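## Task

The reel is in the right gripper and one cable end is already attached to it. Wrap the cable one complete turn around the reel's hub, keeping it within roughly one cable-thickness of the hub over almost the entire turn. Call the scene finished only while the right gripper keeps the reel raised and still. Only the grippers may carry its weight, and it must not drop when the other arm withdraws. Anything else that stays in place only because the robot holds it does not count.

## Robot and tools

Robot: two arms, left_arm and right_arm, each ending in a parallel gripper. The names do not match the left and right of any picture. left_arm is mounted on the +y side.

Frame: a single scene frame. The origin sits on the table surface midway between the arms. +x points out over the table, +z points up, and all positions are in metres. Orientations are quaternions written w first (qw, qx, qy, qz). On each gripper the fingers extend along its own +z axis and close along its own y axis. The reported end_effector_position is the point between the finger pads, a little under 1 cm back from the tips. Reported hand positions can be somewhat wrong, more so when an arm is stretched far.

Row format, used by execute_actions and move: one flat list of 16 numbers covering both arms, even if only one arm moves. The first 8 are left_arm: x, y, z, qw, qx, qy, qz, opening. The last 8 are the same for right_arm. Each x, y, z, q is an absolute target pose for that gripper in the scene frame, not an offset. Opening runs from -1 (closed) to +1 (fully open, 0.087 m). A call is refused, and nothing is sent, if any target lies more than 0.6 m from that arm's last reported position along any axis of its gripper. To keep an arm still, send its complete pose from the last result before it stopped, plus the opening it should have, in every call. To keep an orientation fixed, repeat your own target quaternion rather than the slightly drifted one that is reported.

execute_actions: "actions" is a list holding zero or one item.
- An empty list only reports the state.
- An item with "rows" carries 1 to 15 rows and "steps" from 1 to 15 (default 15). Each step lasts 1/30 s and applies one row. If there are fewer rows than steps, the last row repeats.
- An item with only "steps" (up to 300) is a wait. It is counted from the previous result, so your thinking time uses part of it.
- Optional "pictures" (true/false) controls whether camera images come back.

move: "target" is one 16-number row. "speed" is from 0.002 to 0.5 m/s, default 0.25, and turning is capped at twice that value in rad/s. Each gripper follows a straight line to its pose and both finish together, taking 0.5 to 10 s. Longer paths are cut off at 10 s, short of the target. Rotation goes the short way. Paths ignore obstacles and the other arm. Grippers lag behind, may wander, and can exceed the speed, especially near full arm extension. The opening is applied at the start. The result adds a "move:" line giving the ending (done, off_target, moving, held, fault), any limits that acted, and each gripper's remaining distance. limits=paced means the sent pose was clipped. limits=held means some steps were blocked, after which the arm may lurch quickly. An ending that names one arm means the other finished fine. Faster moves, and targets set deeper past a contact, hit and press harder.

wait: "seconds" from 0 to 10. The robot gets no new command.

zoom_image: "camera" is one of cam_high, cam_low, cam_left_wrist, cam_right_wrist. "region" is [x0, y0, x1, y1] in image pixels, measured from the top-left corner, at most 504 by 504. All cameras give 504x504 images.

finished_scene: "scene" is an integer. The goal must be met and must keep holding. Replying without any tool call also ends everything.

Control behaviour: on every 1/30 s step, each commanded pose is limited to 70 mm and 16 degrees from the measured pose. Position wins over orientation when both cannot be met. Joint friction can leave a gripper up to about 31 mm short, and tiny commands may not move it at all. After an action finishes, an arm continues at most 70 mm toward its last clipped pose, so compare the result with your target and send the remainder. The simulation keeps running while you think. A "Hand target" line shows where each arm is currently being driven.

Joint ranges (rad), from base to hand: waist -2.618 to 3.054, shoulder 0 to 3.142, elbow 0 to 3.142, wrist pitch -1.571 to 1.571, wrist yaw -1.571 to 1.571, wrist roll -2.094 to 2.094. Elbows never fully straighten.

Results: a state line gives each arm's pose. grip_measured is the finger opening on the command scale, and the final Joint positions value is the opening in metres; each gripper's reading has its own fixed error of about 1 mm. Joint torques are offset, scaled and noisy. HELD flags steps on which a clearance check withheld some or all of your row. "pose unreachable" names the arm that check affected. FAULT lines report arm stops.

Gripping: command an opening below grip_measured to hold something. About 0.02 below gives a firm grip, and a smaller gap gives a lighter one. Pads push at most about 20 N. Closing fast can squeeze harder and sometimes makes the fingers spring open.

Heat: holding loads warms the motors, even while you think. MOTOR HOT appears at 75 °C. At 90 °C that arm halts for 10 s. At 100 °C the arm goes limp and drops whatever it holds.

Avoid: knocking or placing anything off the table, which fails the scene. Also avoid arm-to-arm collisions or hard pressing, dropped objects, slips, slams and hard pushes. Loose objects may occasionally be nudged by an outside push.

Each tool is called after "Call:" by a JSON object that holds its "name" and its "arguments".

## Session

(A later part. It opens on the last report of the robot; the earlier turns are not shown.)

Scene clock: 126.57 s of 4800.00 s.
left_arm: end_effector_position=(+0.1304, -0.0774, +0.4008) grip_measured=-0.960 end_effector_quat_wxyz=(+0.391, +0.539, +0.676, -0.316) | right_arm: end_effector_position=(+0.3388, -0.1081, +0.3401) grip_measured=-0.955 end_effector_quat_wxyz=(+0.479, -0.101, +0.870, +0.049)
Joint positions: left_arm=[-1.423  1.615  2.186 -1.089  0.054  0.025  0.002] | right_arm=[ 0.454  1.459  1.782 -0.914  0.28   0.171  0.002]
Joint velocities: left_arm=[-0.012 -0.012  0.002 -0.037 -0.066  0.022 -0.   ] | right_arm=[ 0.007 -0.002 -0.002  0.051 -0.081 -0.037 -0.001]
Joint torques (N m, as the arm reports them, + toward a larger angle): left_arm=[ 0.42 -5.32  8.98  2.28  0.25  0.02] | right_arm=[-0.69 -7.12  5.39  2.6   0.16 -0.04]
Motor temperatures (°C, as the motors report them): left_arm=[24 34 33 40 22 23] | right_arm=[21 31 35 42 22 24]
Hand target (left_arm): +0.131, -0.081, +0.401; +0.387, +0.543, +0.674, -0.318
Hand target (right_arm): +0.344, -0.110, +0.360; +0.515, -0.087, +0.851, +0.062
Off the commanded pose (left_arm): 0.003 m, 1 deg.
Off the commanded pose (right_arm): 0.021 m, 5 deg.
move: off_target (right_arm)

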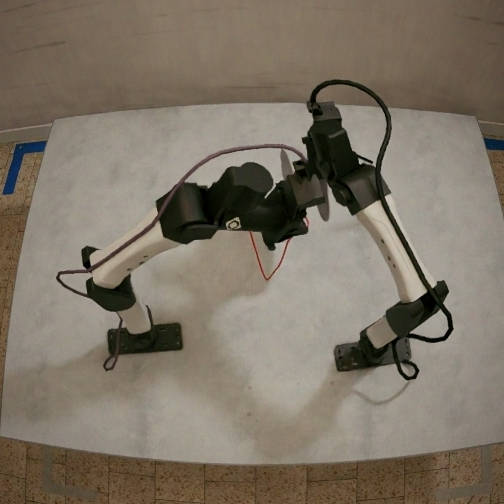

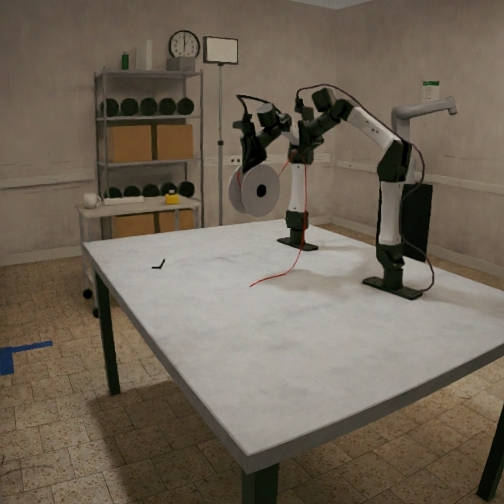

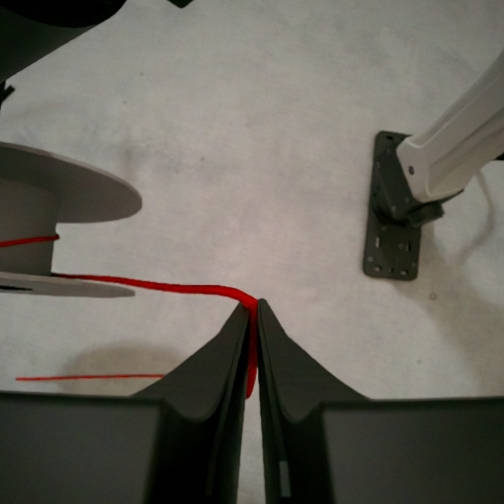

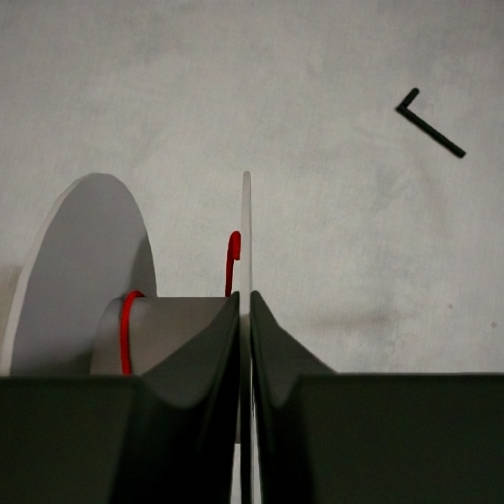

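About 2–3 cm longer than pass 1.

Call:
{"name": "move", "arguments": {"target": [0.19,-0.03,0.41,0.389,0.545,0.673,-0.315,-0.99,0.34,-0.11,0.33,0.515,-0.087,0.85,0.063,-1], "speed": 0.07}}

Call:
{"name": "move", "arguments": {"target": [0.27,-0.025,0.355,0.389,0.545,0.673,-0.315,-0.99,0.33,-0.11,0.28,0.515,-0.087,0.85,0.063,-1], "speed": 0.07}}

Call:
{"name": "move", "arguments": {"target": [0.36,-0.025,0.32,0.389,0.545,0.673,-0.315,-0.99,0.33,-0.11,0.28,0.515,-0.087,0.85,0.063,-1], "speed": 0.07}}

Scene clock: 133.10 s of 4800.00 s.
left_arm: end_effector_position=(+0.1930, -0.0363, +0.3995) grip_measured=-0.960 end_effector_quat_wxyz=(+0.380, +0.543, +0.681, -0.312) | right_arm: end_effector_position=(+0.3353, -0.1102, +0.3106) grip_measured=-0.955 end_effector_quat_wxyz=(+0.480, -0.101, +0.870, +0.050)
Joint positions: left_arm=[-1.141  1.615  2.22  -1.177  0.301  0.174  0.002] | right_arm=[ 0.454  1.385  1.585 -0.789  0.28   0.171  0.002]
Joint velocities: left_arm=[ 0.012 -0.017 -0.007  0.007 -0.007  0.066 -0.   ] | right_arm=[ 0.002 -0.007 -0.012  0.022 -0.081 -0.022  0.   ]
Joint torques (N m, as the arm reports them, + toward a larger angle): left_arm=[ 0.61 -7.76  8.67  2.15  0.29  0.  ] | right_arm=[ 0.02 -7.26  5.7   2.47  0.22  0.02]
Motor temperatures (°C, as the motors report them): left_arm=[24 33 34 40 22 23] | right_arm=[21 32 35 43 22 24]
Hand target (left_arm): +0.190, -0.030, +0.410; +0.389, +0.544, +0.673, -0.316
Hand target (right_arm): +0.339, -0.111, +0.330; +0.514, -0.087, +0.851, +0.063
Off the commanded pose (left_arm): 0.013 m, 1 deg.
Off the commanded pose (right_arm): 0.020 m, 5 deg.
move: off_target (left_arm, right_arm)

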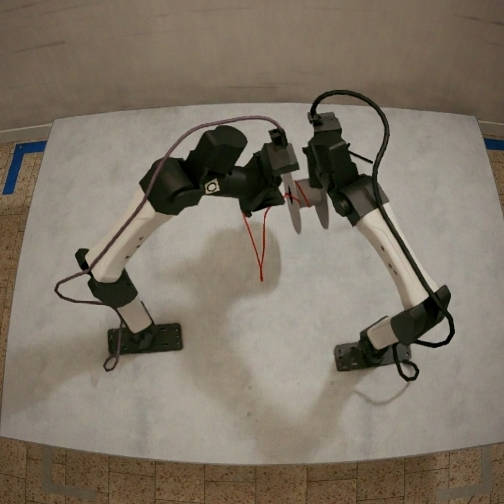

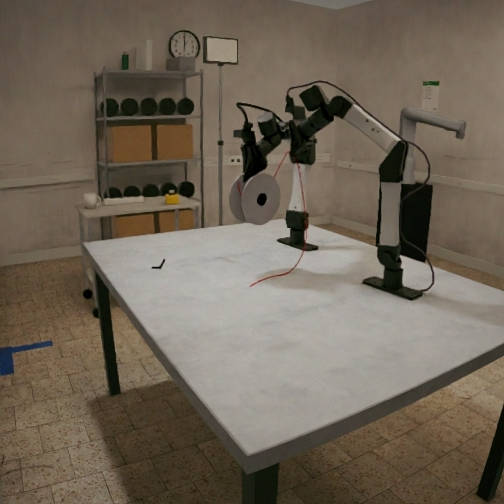

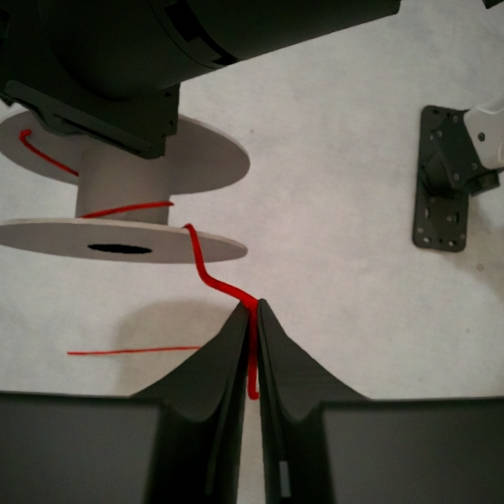

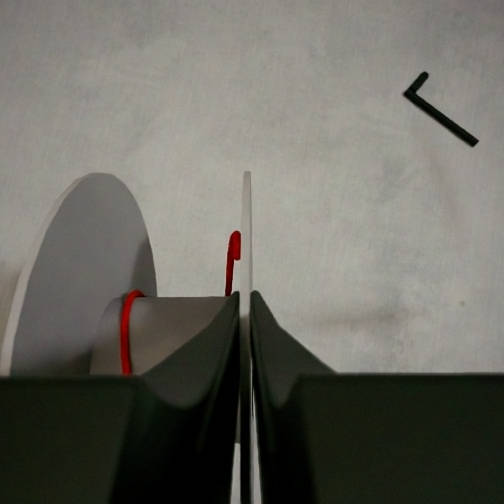

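Scene clock: 134.90 s of 4800.00 s.
left_arm: end_effector_position=(+0.2681, -0.0267, +0.3631) grip_measured=-0.960 end_effector_quat_wxyz=(+0.395, +0.542, +0.670, -0.317) | right_arm: end_effector_position=(+0.3268, -0.1142, +0.2612) grip_measured=-0.955 end_effector_quat_wxyz=(+0.481, -0.100, +0.869, +0.049)
Joint positions: left_arm=[-0.906  1.615  2.005 -0.979  0.503  0.315  0.002] | right_arm=[ 0.46   1.286  1.303 -0.605  0.288  0.173  0.002]
Joint velocities: left_arm=[ 0.007 -0.007 -0.002  0.125  0.051 -0.007  0.   ] | right_arm=[-0.012 -0.007 -0.002  0.022  0.066  0.022 -0.001]
Joint torques (N m, as the arm reports them, + toward a larger angle): left_arm=[ 0.7  -8.    5.21  2.32  0.32  0.02] | right_arm=[ 1.1  -6.6   6.15  2.41  0.29  0.1 ]
Motor temperatures (°C, as the motors report them): left_arm=[24 33 33 40 22 23] | right_arm=[21 32 35 43 22 24]
Hand target (left_arm): +0.270, -0.025, +0.355; +0.389, +0.544, +0.673, -0.316
Hand target (right_arm): +0.329, -0.111, +0.280; +0.514, -0.087, +0.851, +0.063
Off the commanded pose (left_arm): 0.008 m, 1 deg.
Off the commanded pose (right_arm): 0.020 m, 5 deg.
move: off_target (right_arm)

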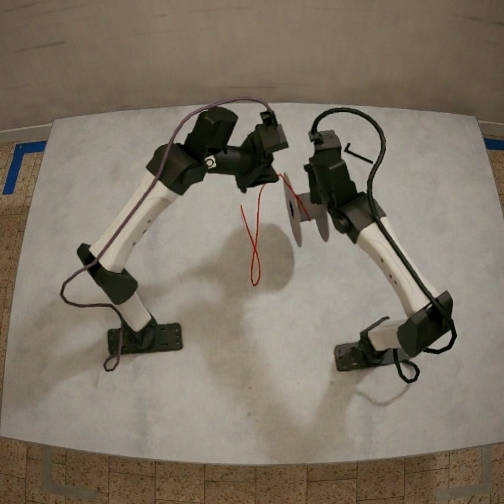

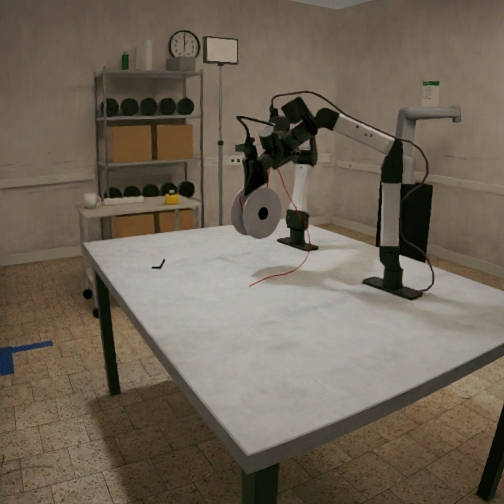

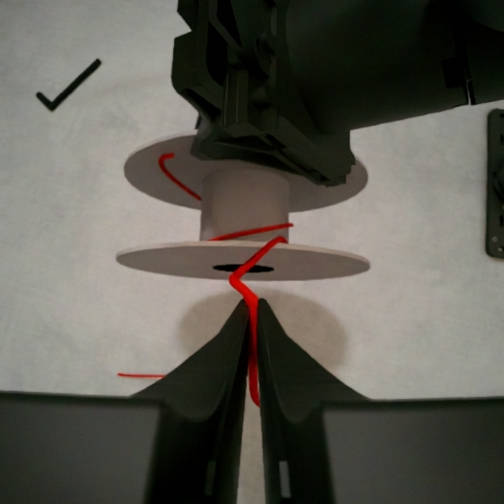

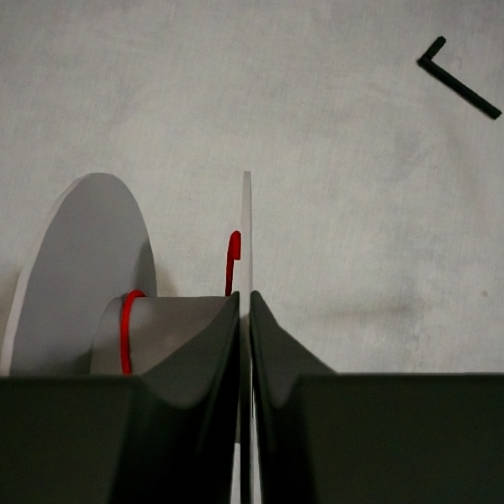

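Scene clock: 136.70 s of 4800.00 s.
left_arm: end_effector_position=(+0.3535, -0.0241, +0.3193) grip_measured=-0.960 end_effector_quat_wxyz=(+0.386, +0.542, +0.676, -0.317) | right_arm: end_effector_position=(+0.3264, -0.1149, +0.2606) grip_measured=-0.955 end_effector_quat_wxyz=(+0.480, -0.100, +0.870, +0.047)
Joint positions: left_arm=[-0.736  1.818  2.074 -0.931  0.639  0.434  0.002] | right_arm=[ 0.46   1.286  1.303 -0.608  0.29   0.173  0.002]
Joint velocities: left_arm=[-0.022  0.012  0.002 -0.125  0.051  0.022  0.001] | right_arm=[-0.007 -0.007  0.007  0.022 -0.007  0.037 -0.   ]
Joint torques (N m, as the arm reports them, + toward a larger angle): left_arm=[ 0.66 -8.55  9.92  2.08  0.38  0.  ] | right_arm=[ 1.11 -6.4   6.24  2.55  0.27  0.1 ]
Motor temperatures (°C, as the motors report them): left_arm=[24 33 34 40 22 23] | right_arm=[21 32 35 43 22 24]
Hand target (left_arm): +0.360, -0.025, +0.320; +0.390, +0.544, +0.673, -0.316
Hand target (right_arm): +0.329, -0.110, +0.280; +0.514, -0.087, +0.851, +0.063
Off the commanded pose (left_arm): 0.007 m, 1 deg.
Off the commanded pose (right_arm): 0.020 m, 5 deg.
move: off_target (right_arm)

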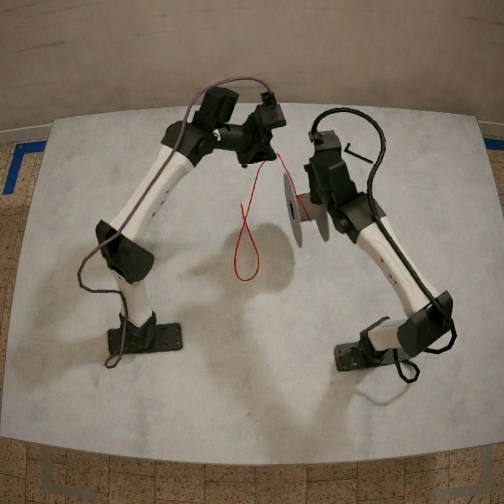

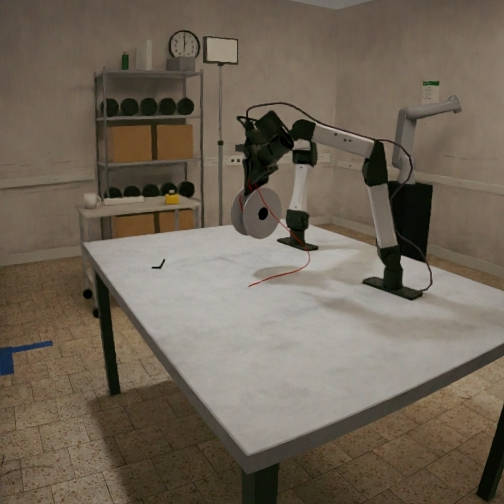

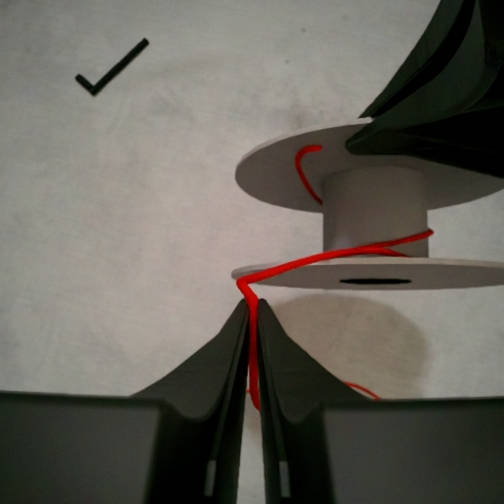

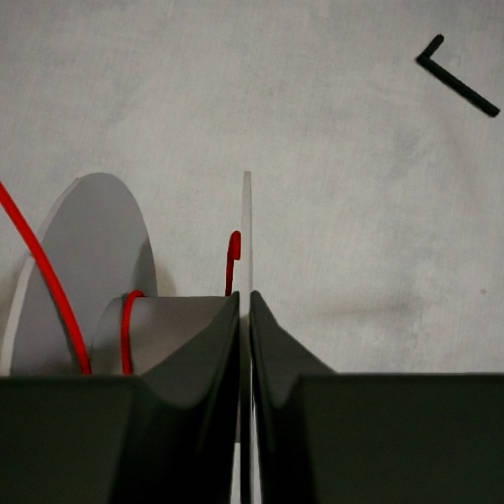

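Call:
{"name": "move", "arguments": {"target": [0.41,-0.045,0.275,0.389,0.545,0.673,-0.315,-0.99,0.305,-0.115,0.28,0.515,-0.087,0.85,0.063,-1], "speed": 0.05}}

Call:
{"name": "move", "arguments": {"target": [0.41,-0.065,0.24,0.389,0.545,0.673,-0.315,-0.99,0.305,-0.115,0.33,0.515,-0.087,0.85,0.063,-1], "speed": 0.05}}

Call:
{"name": "move", "arguments": {"target": [0.39,-0.075,0.24,0.549,0.445,0.549,-0.445,-0.99,0.305,-0.115,0.39,0.515,-0.087,0.85,0.063,-1], "speed": 0.07}}

Scene clock: 143.87 s of 4800.00 s.
left_arm: end_effector_position=(+0.3943, -0.0457, +0.2744) grip_measured=-0.960 end_effector_quat_wxyz=(+0.374, +0.545, +0.676, -0.325) | right_arm: end_effector_position=(+0.3066, -0.1199, +0.2665) grip_measured=-0.955 end_effector_quat_wxyz=(+0.491, -0.095, +0.865, +0.045)
Joint positions: left_arm=[-0.716  1.971  2.099 -0.837  0.675  0.456  0.002] | right_arm=[ 0.499  1.206  1.257 -0.626  0.338  0.192  0.002]
Joint velocities: left_arm=[-0.017  0.002 -0.012  0.051 -0.007 -0.007 -0.002] | right_arm=[ 0.007 -0.007 -0.012  0.037 -0.007  0.022 -0.001]
Joint torques (N m, as the arm reports them, + toward a larger angle): left_arm=[  1.2  -10.17  10.4    2.31   0.21   0.06] | right_arm=[ 1.36 -5.86  5.94  2.28  0.19  0.11]
Motor temperatures (°C, as the motors report them): left_arm=[24 34 34 40 22 23] | right_arm=[21 32 35 43 22 24]
Hand target (left_arm): +0.409, -0.045, +0.275; +0.389, +0.545, +0.673, -0.315
Hand target (right_arm): +0.305, -0.115, +0.280; +0.515, -0.087, +0.851, +0.063
Off the commanded pose (left_arm): 0.016 m, 2 deg.
Off the commanded pose (right_arm): 0.014 m, 4 deg.
move: off_target (left_arm, right_arm)

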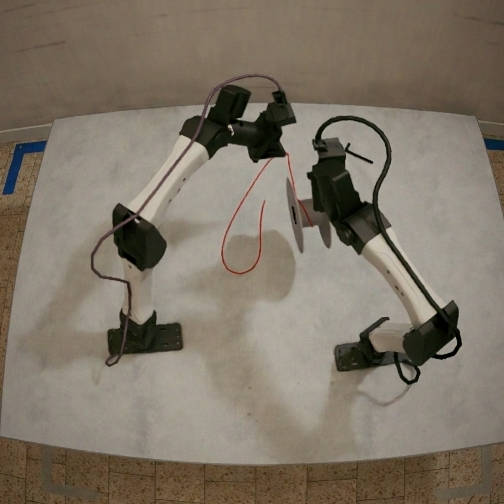

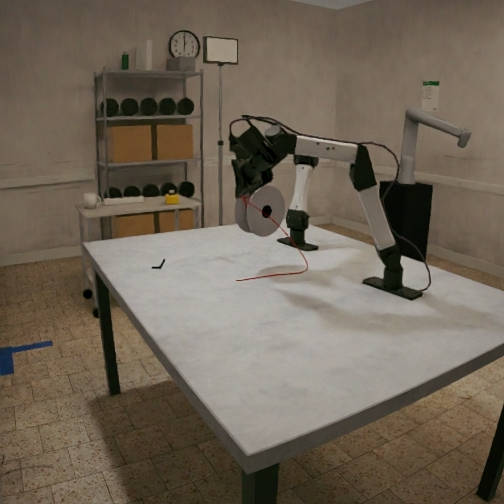

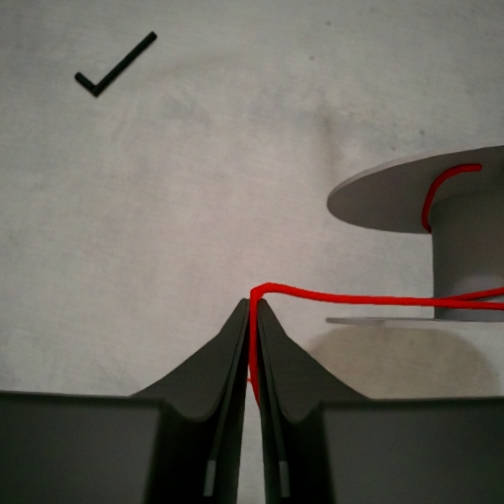

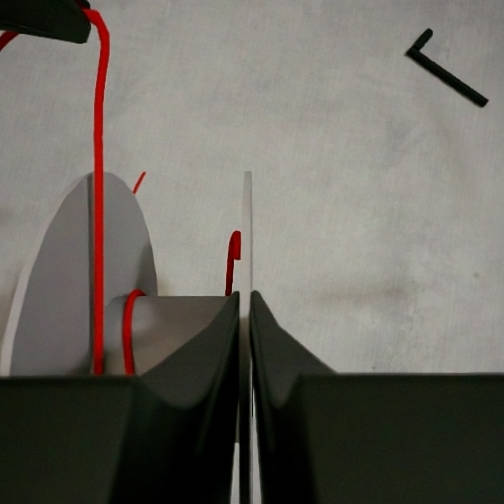

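Scene clock: 145.60 s of 4800.00 s.
left_arm: end_effector_position=(+0.3992, -0.0664, +0.2626) grip_measured=-0.960 end_effector_quat_wxyz=(+0.397, +0.552, +0.655, -0.331) | right_arm: end_effector_position=(+0.3045, -0.1239, +0.3077) grip_measured=-0.955 end_effector_quat_wxyz=(+0.492, -0.092, +0.865, +0.039)
Joint positions: left_arm=[-0.743  1.971  2.007 -0.677  0.676  0.441  0.002] | right_arm=[ 0.499  1.252  1.461 -0.787  0.351  0.192  0.002]
Joint velocities: left_arm=[-0.002  0.007 -0.002  0.081  0.168 -0.007  0.001] | right_arm=[-0.002  0.007 -0.002 -0.051  0.037 -0.095  0.001]
Joint torques (N m, as the arm reports them, + toward a larger angle): left_arm=[  0.21 -10.64   6.07   2.38  -0.2   -0.09] | right_arm=[ 1.34 -4.15  9.11  2.08  0.06  0.1 ]
Motor temperatures (°C, as the motors report them): left_arm=[24 34 34 40 22 23] | right_arm=[21 32 35 42 22 24]
Hand target (left_arm): +0.409, -0.064, +0.240; +0.388, +0.546, +0.673, -0.315
Hand target (right_arm): +0.305, -0.115, +0.330; +0.515, -0.087, +0.850, +0.063
Off the commanded pose (left_arm): 0.025 m, 3 deg.
Off the commanded pose (right_arm): 0.024 m, 4 deg.
move: off_target (left_arm, right_arm)

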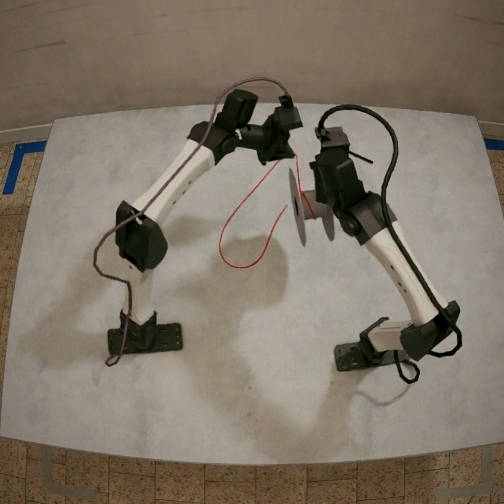

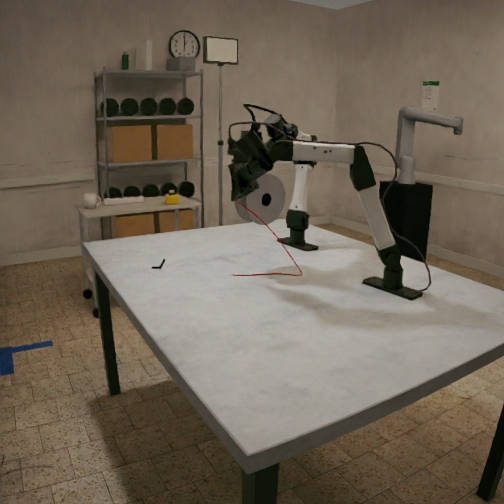

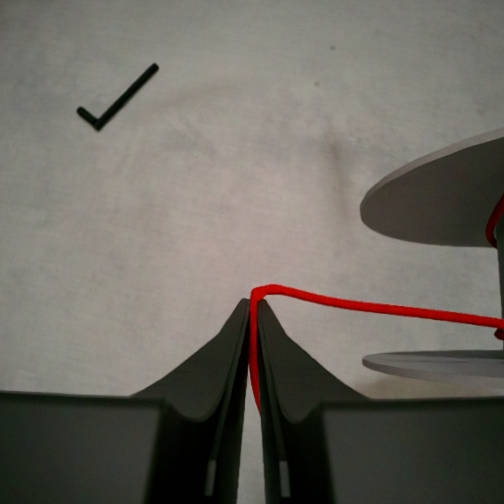

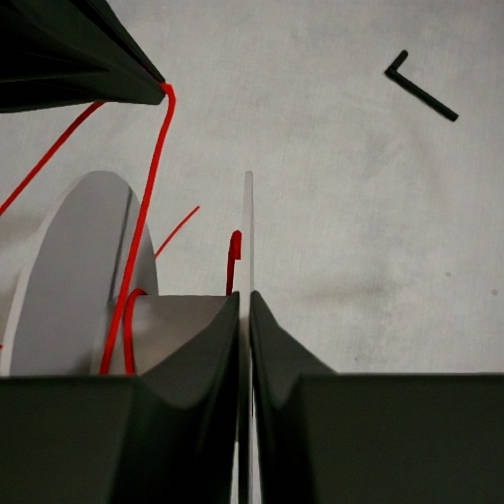

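Scene clock: 149.70 s of 4800.00 s.
left_arm: end_effector_position=(+0.3821, -0.0819, +0.2627) grip_measured=-0.960 end_effector_quat_wxyz=(+0.561, +0.462, +0.518, -0.451) | right_arm: end_effector_position=(+0.3040, -0.1251, +0.3628) grip_measured=-0.955 end_effector_quat_wxyz=(+0.481, -0.095, +0.871, +0.031)
Joint positions: left_arm=[-0.727  1.786  1.235  0.603  0.811  0.013  0.002] | right_arm=[ 0.499  1.396  1.846 -1.057  0.355  0.192  0.002]
Joint velocities: left_arm=[ 0.002  0.002  0.007 -0.037 -0.066 -0.022  0.   ] | right_arm=[-0.022  0.002 -0.032  0.037  0.037  0.007 -0.001]
Joint torques (N m, as the arm reports them, + toward a larger angle): left_arm=[ 1.05 -9.93  5.81  2.06 -0.35 -0.15] | right_arm=[ 1.35 -4.83  8.5   2.26  0.02  0.05]
Motor temperatures (°C, as the motors report them): left_arm=[24 35 34 40 22 23] | right_arm=[21 31 36 42 22 24]
Hand target (left_arm): +0.389, -0.074, +0.239; +0.549, +0.448, +0.549, -0.443
Hand target (right_arm): +0.305, -0.115, +0.390; +0.515, -0.087, +0.850, +0.063
Off the commanded pose (left_arm): 0.025 m, 4 deg.
Off the commanded pose (right_arm): 0.029 m, 6 deg.
move: off_target (left_arm, right_arm)

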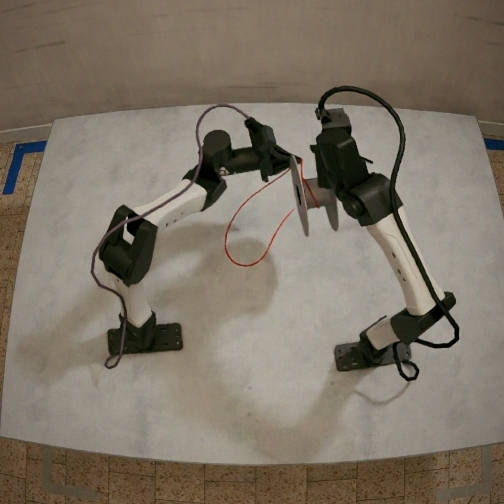

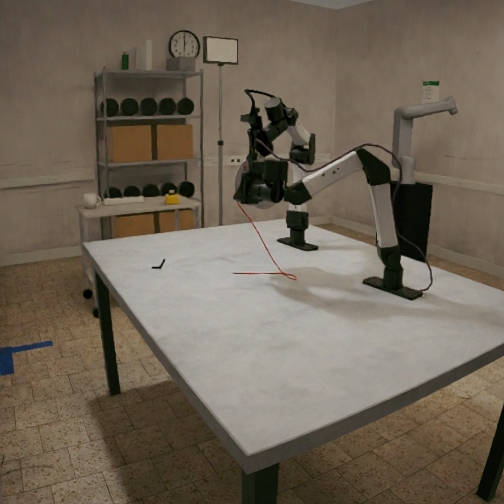

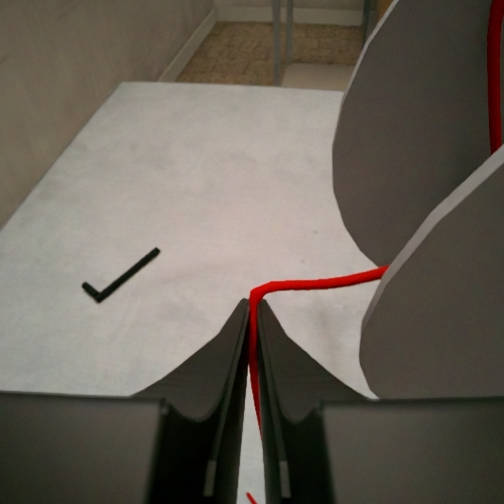

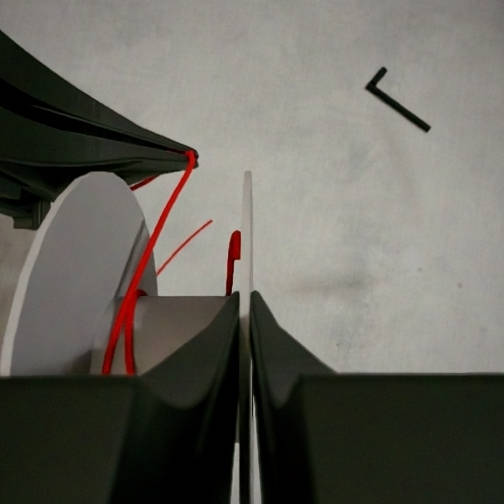

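Wound taut. Release and withdraw.

Call:
{"name": "move", "arguments": {"target": [0.39,-0.075,0.24,0.549,0.445,0.549,-0.445,-0.7,0.305,-0.115,0.39,0.515,-0.087,0.85,0.063,-1]}}

Call:
{"name": "move", "arguments": {"target": [0.39,0.06,0.25,0.549,0.445,0.549,-0.445,-0.7,0.31,-0.115,0.445,0.515,-0.087,0.85,0.063,-1], "speed": 0.07}}

Call:
{"name": "zoom_image", "arguments": {"camera": "cam_high", "region": [260,120,370,240]}}

Scene clock: 153.80 s of 4800.00 s.
left_arm: end_effector_position=(+0.3857, -0.0802, +0.2630) grip_measured=-0.700 end_effector_quat_wxyz=(+0.564, +0.456, +0.523, -0.448) | right_arm: end_effector_position=(+0.3005, -0.1267, +0.3587) grip_measured=-0.955 end_effector_quat_wxyz=(+0.472, -0.098, +0.876, +0.028)
Joint positions: left_arm=[-0.723  1.786  1.235  0.604  0.798  0.007  0.013] | right_arm=[ 0.499  1.396  1.846 -1.079  0.351  0.192  0.002]
Joint velocities: left_arm=[ 0.007 -0.002 -0.007 -0.037 -0.095 -0.051  0.   ] | right_arm=[ 0.007 -0.007 -0.002 -0.051 -0.066  0.022  0.001]
Joint torques (N m, as the arm reports them, + toward a larger angle): left_arm=[ 0.85 -9.7   6.    2.13 -0.16 -0.17] | right_arm=[ 1.35 -5.06  8.33  2.45  0.09  0.11]
Motor temperatures (°C, as the motors report them): left_arm=[24 35 34 40 22 23] | right_arm=[21 31 37 42 22 24]
Hand target (left_arm): +0.390, -0.075, +0.240; +0.549, +0.445, +0.549, -0.445
Hand target (right_arm): +0.303, -0.116, +0.390; +0.515, -0.087, +0.850, +0.063
Off the commanded pose (left_arm): 0.024 m, 4 deg.
Off the commanded pose (right_arm): 0.034 m, 7 deg.
move: off_target (left_arm, right_arm)

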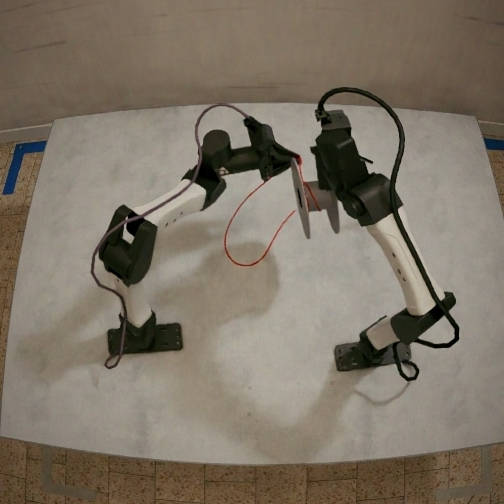

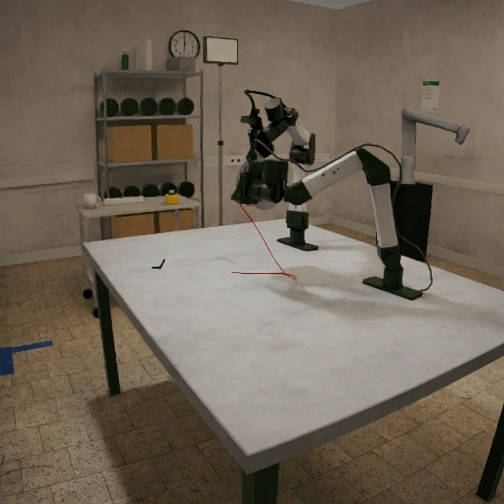

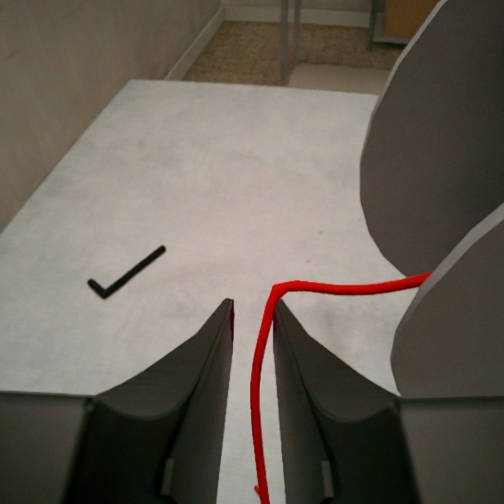

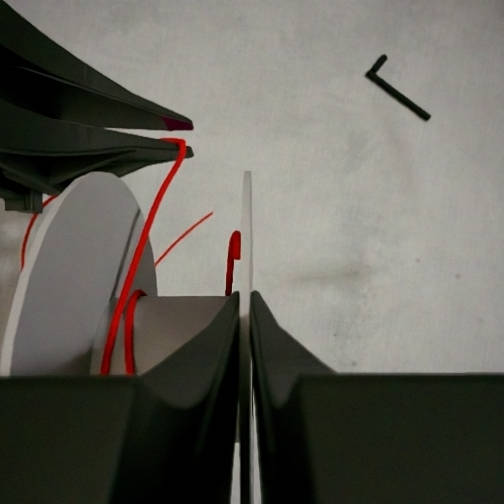

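Scene clock: 156.40 s of 4800.00 s.
left_arm: end_effector_position=(+0.3976, +0.0564, +0.2605) grip_measured=-0.700 end_effector_quat_wxyz=(+0.563, +0.450, +0.537, -0.439) | right_arm: end_effector_position=(+0.3065, -0.1199, +0.4245) grip_measured=-0.955 end_effector_quat_wxyz=(+0.484, -0.097, +0.869, +0.041)
Joint positions: left_arm=[-0.376  1.607  1.038  0.61   1.117 -0.003  0.013] | right_arm=[ 0.499  1.656  2.455 -1.392  0.338  0.192  0.002]
Joint velocities: left_arm=[-0.002  0.012 -0.007 -0.066  0.007  0.022 -0.   ] | right_arm=[ 0.012 -0.027 -0.002 -0.022 -0.007  0.037 -0.   ]
Joint torques (N m, as the arm reports them, + toward a larger angle): left_arm=[ 0.52 -9.86  5.92  1.78  0.11 -0.16] | right_arm=[ 0.43 -4.95  6.69  2.35  0.11  0.04]
Motor temperatures (°C, as the motors report them): left_arm=[24 36 34 40 22 23] | right_arm=[21 31 37 42 22 24]
Hand target (left_arm): +0.391, +0.060, +0.251; +0.550, +0.444, +0.549, -0.446
Hand target (right_arm): +0.310, -0.115, +0.445; +0.515, -0.087, +0.850, +0.063
Off the commanded pose (left_arm): 0.013 m, 2 deg.
Off the commanded pose (right_arm): 0.021 m, 5 deg.
move: off_target (left_arm, right_arm)

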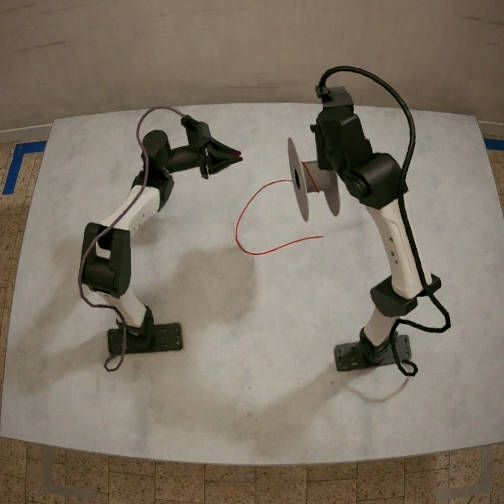

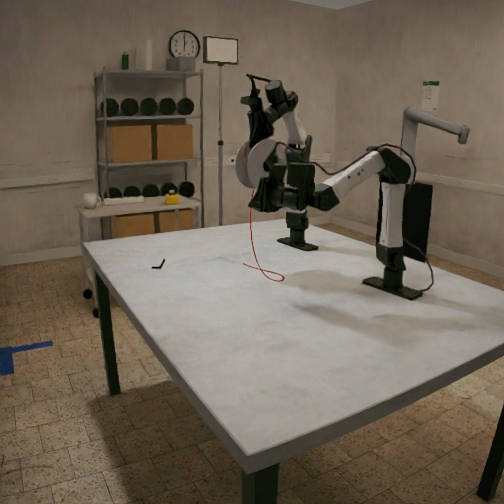

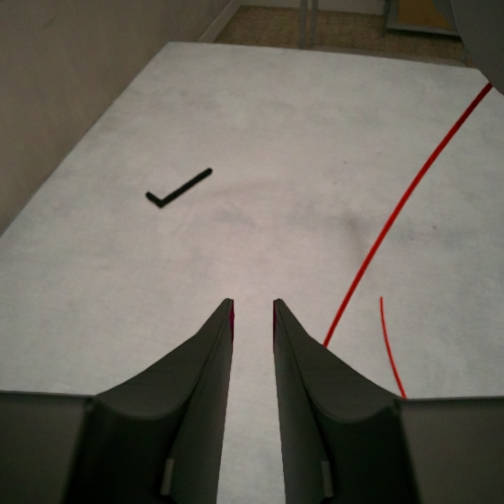

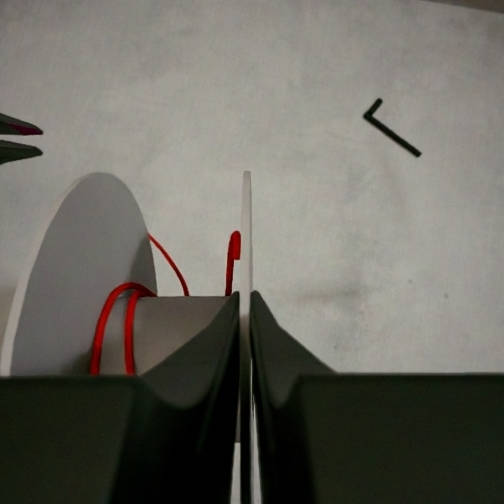

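Region (260, 120, 370, 240) of cam_high's 504x504 image, scaled by 4.200, with more detail than that image has; it fills the left 462 columns of this view, and the rest is white.

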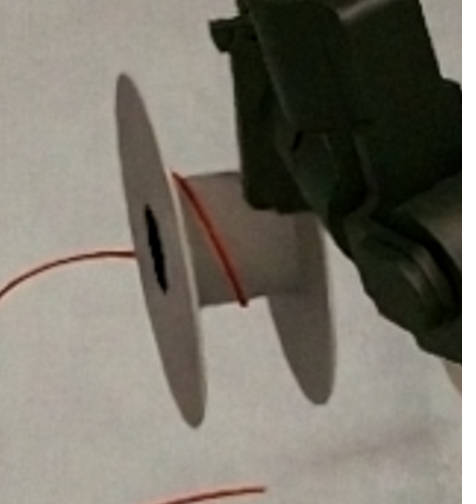

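Call:
{"name": "finished_scene", "arguments": {"scene": 2}}

The scene is finished: the task was done.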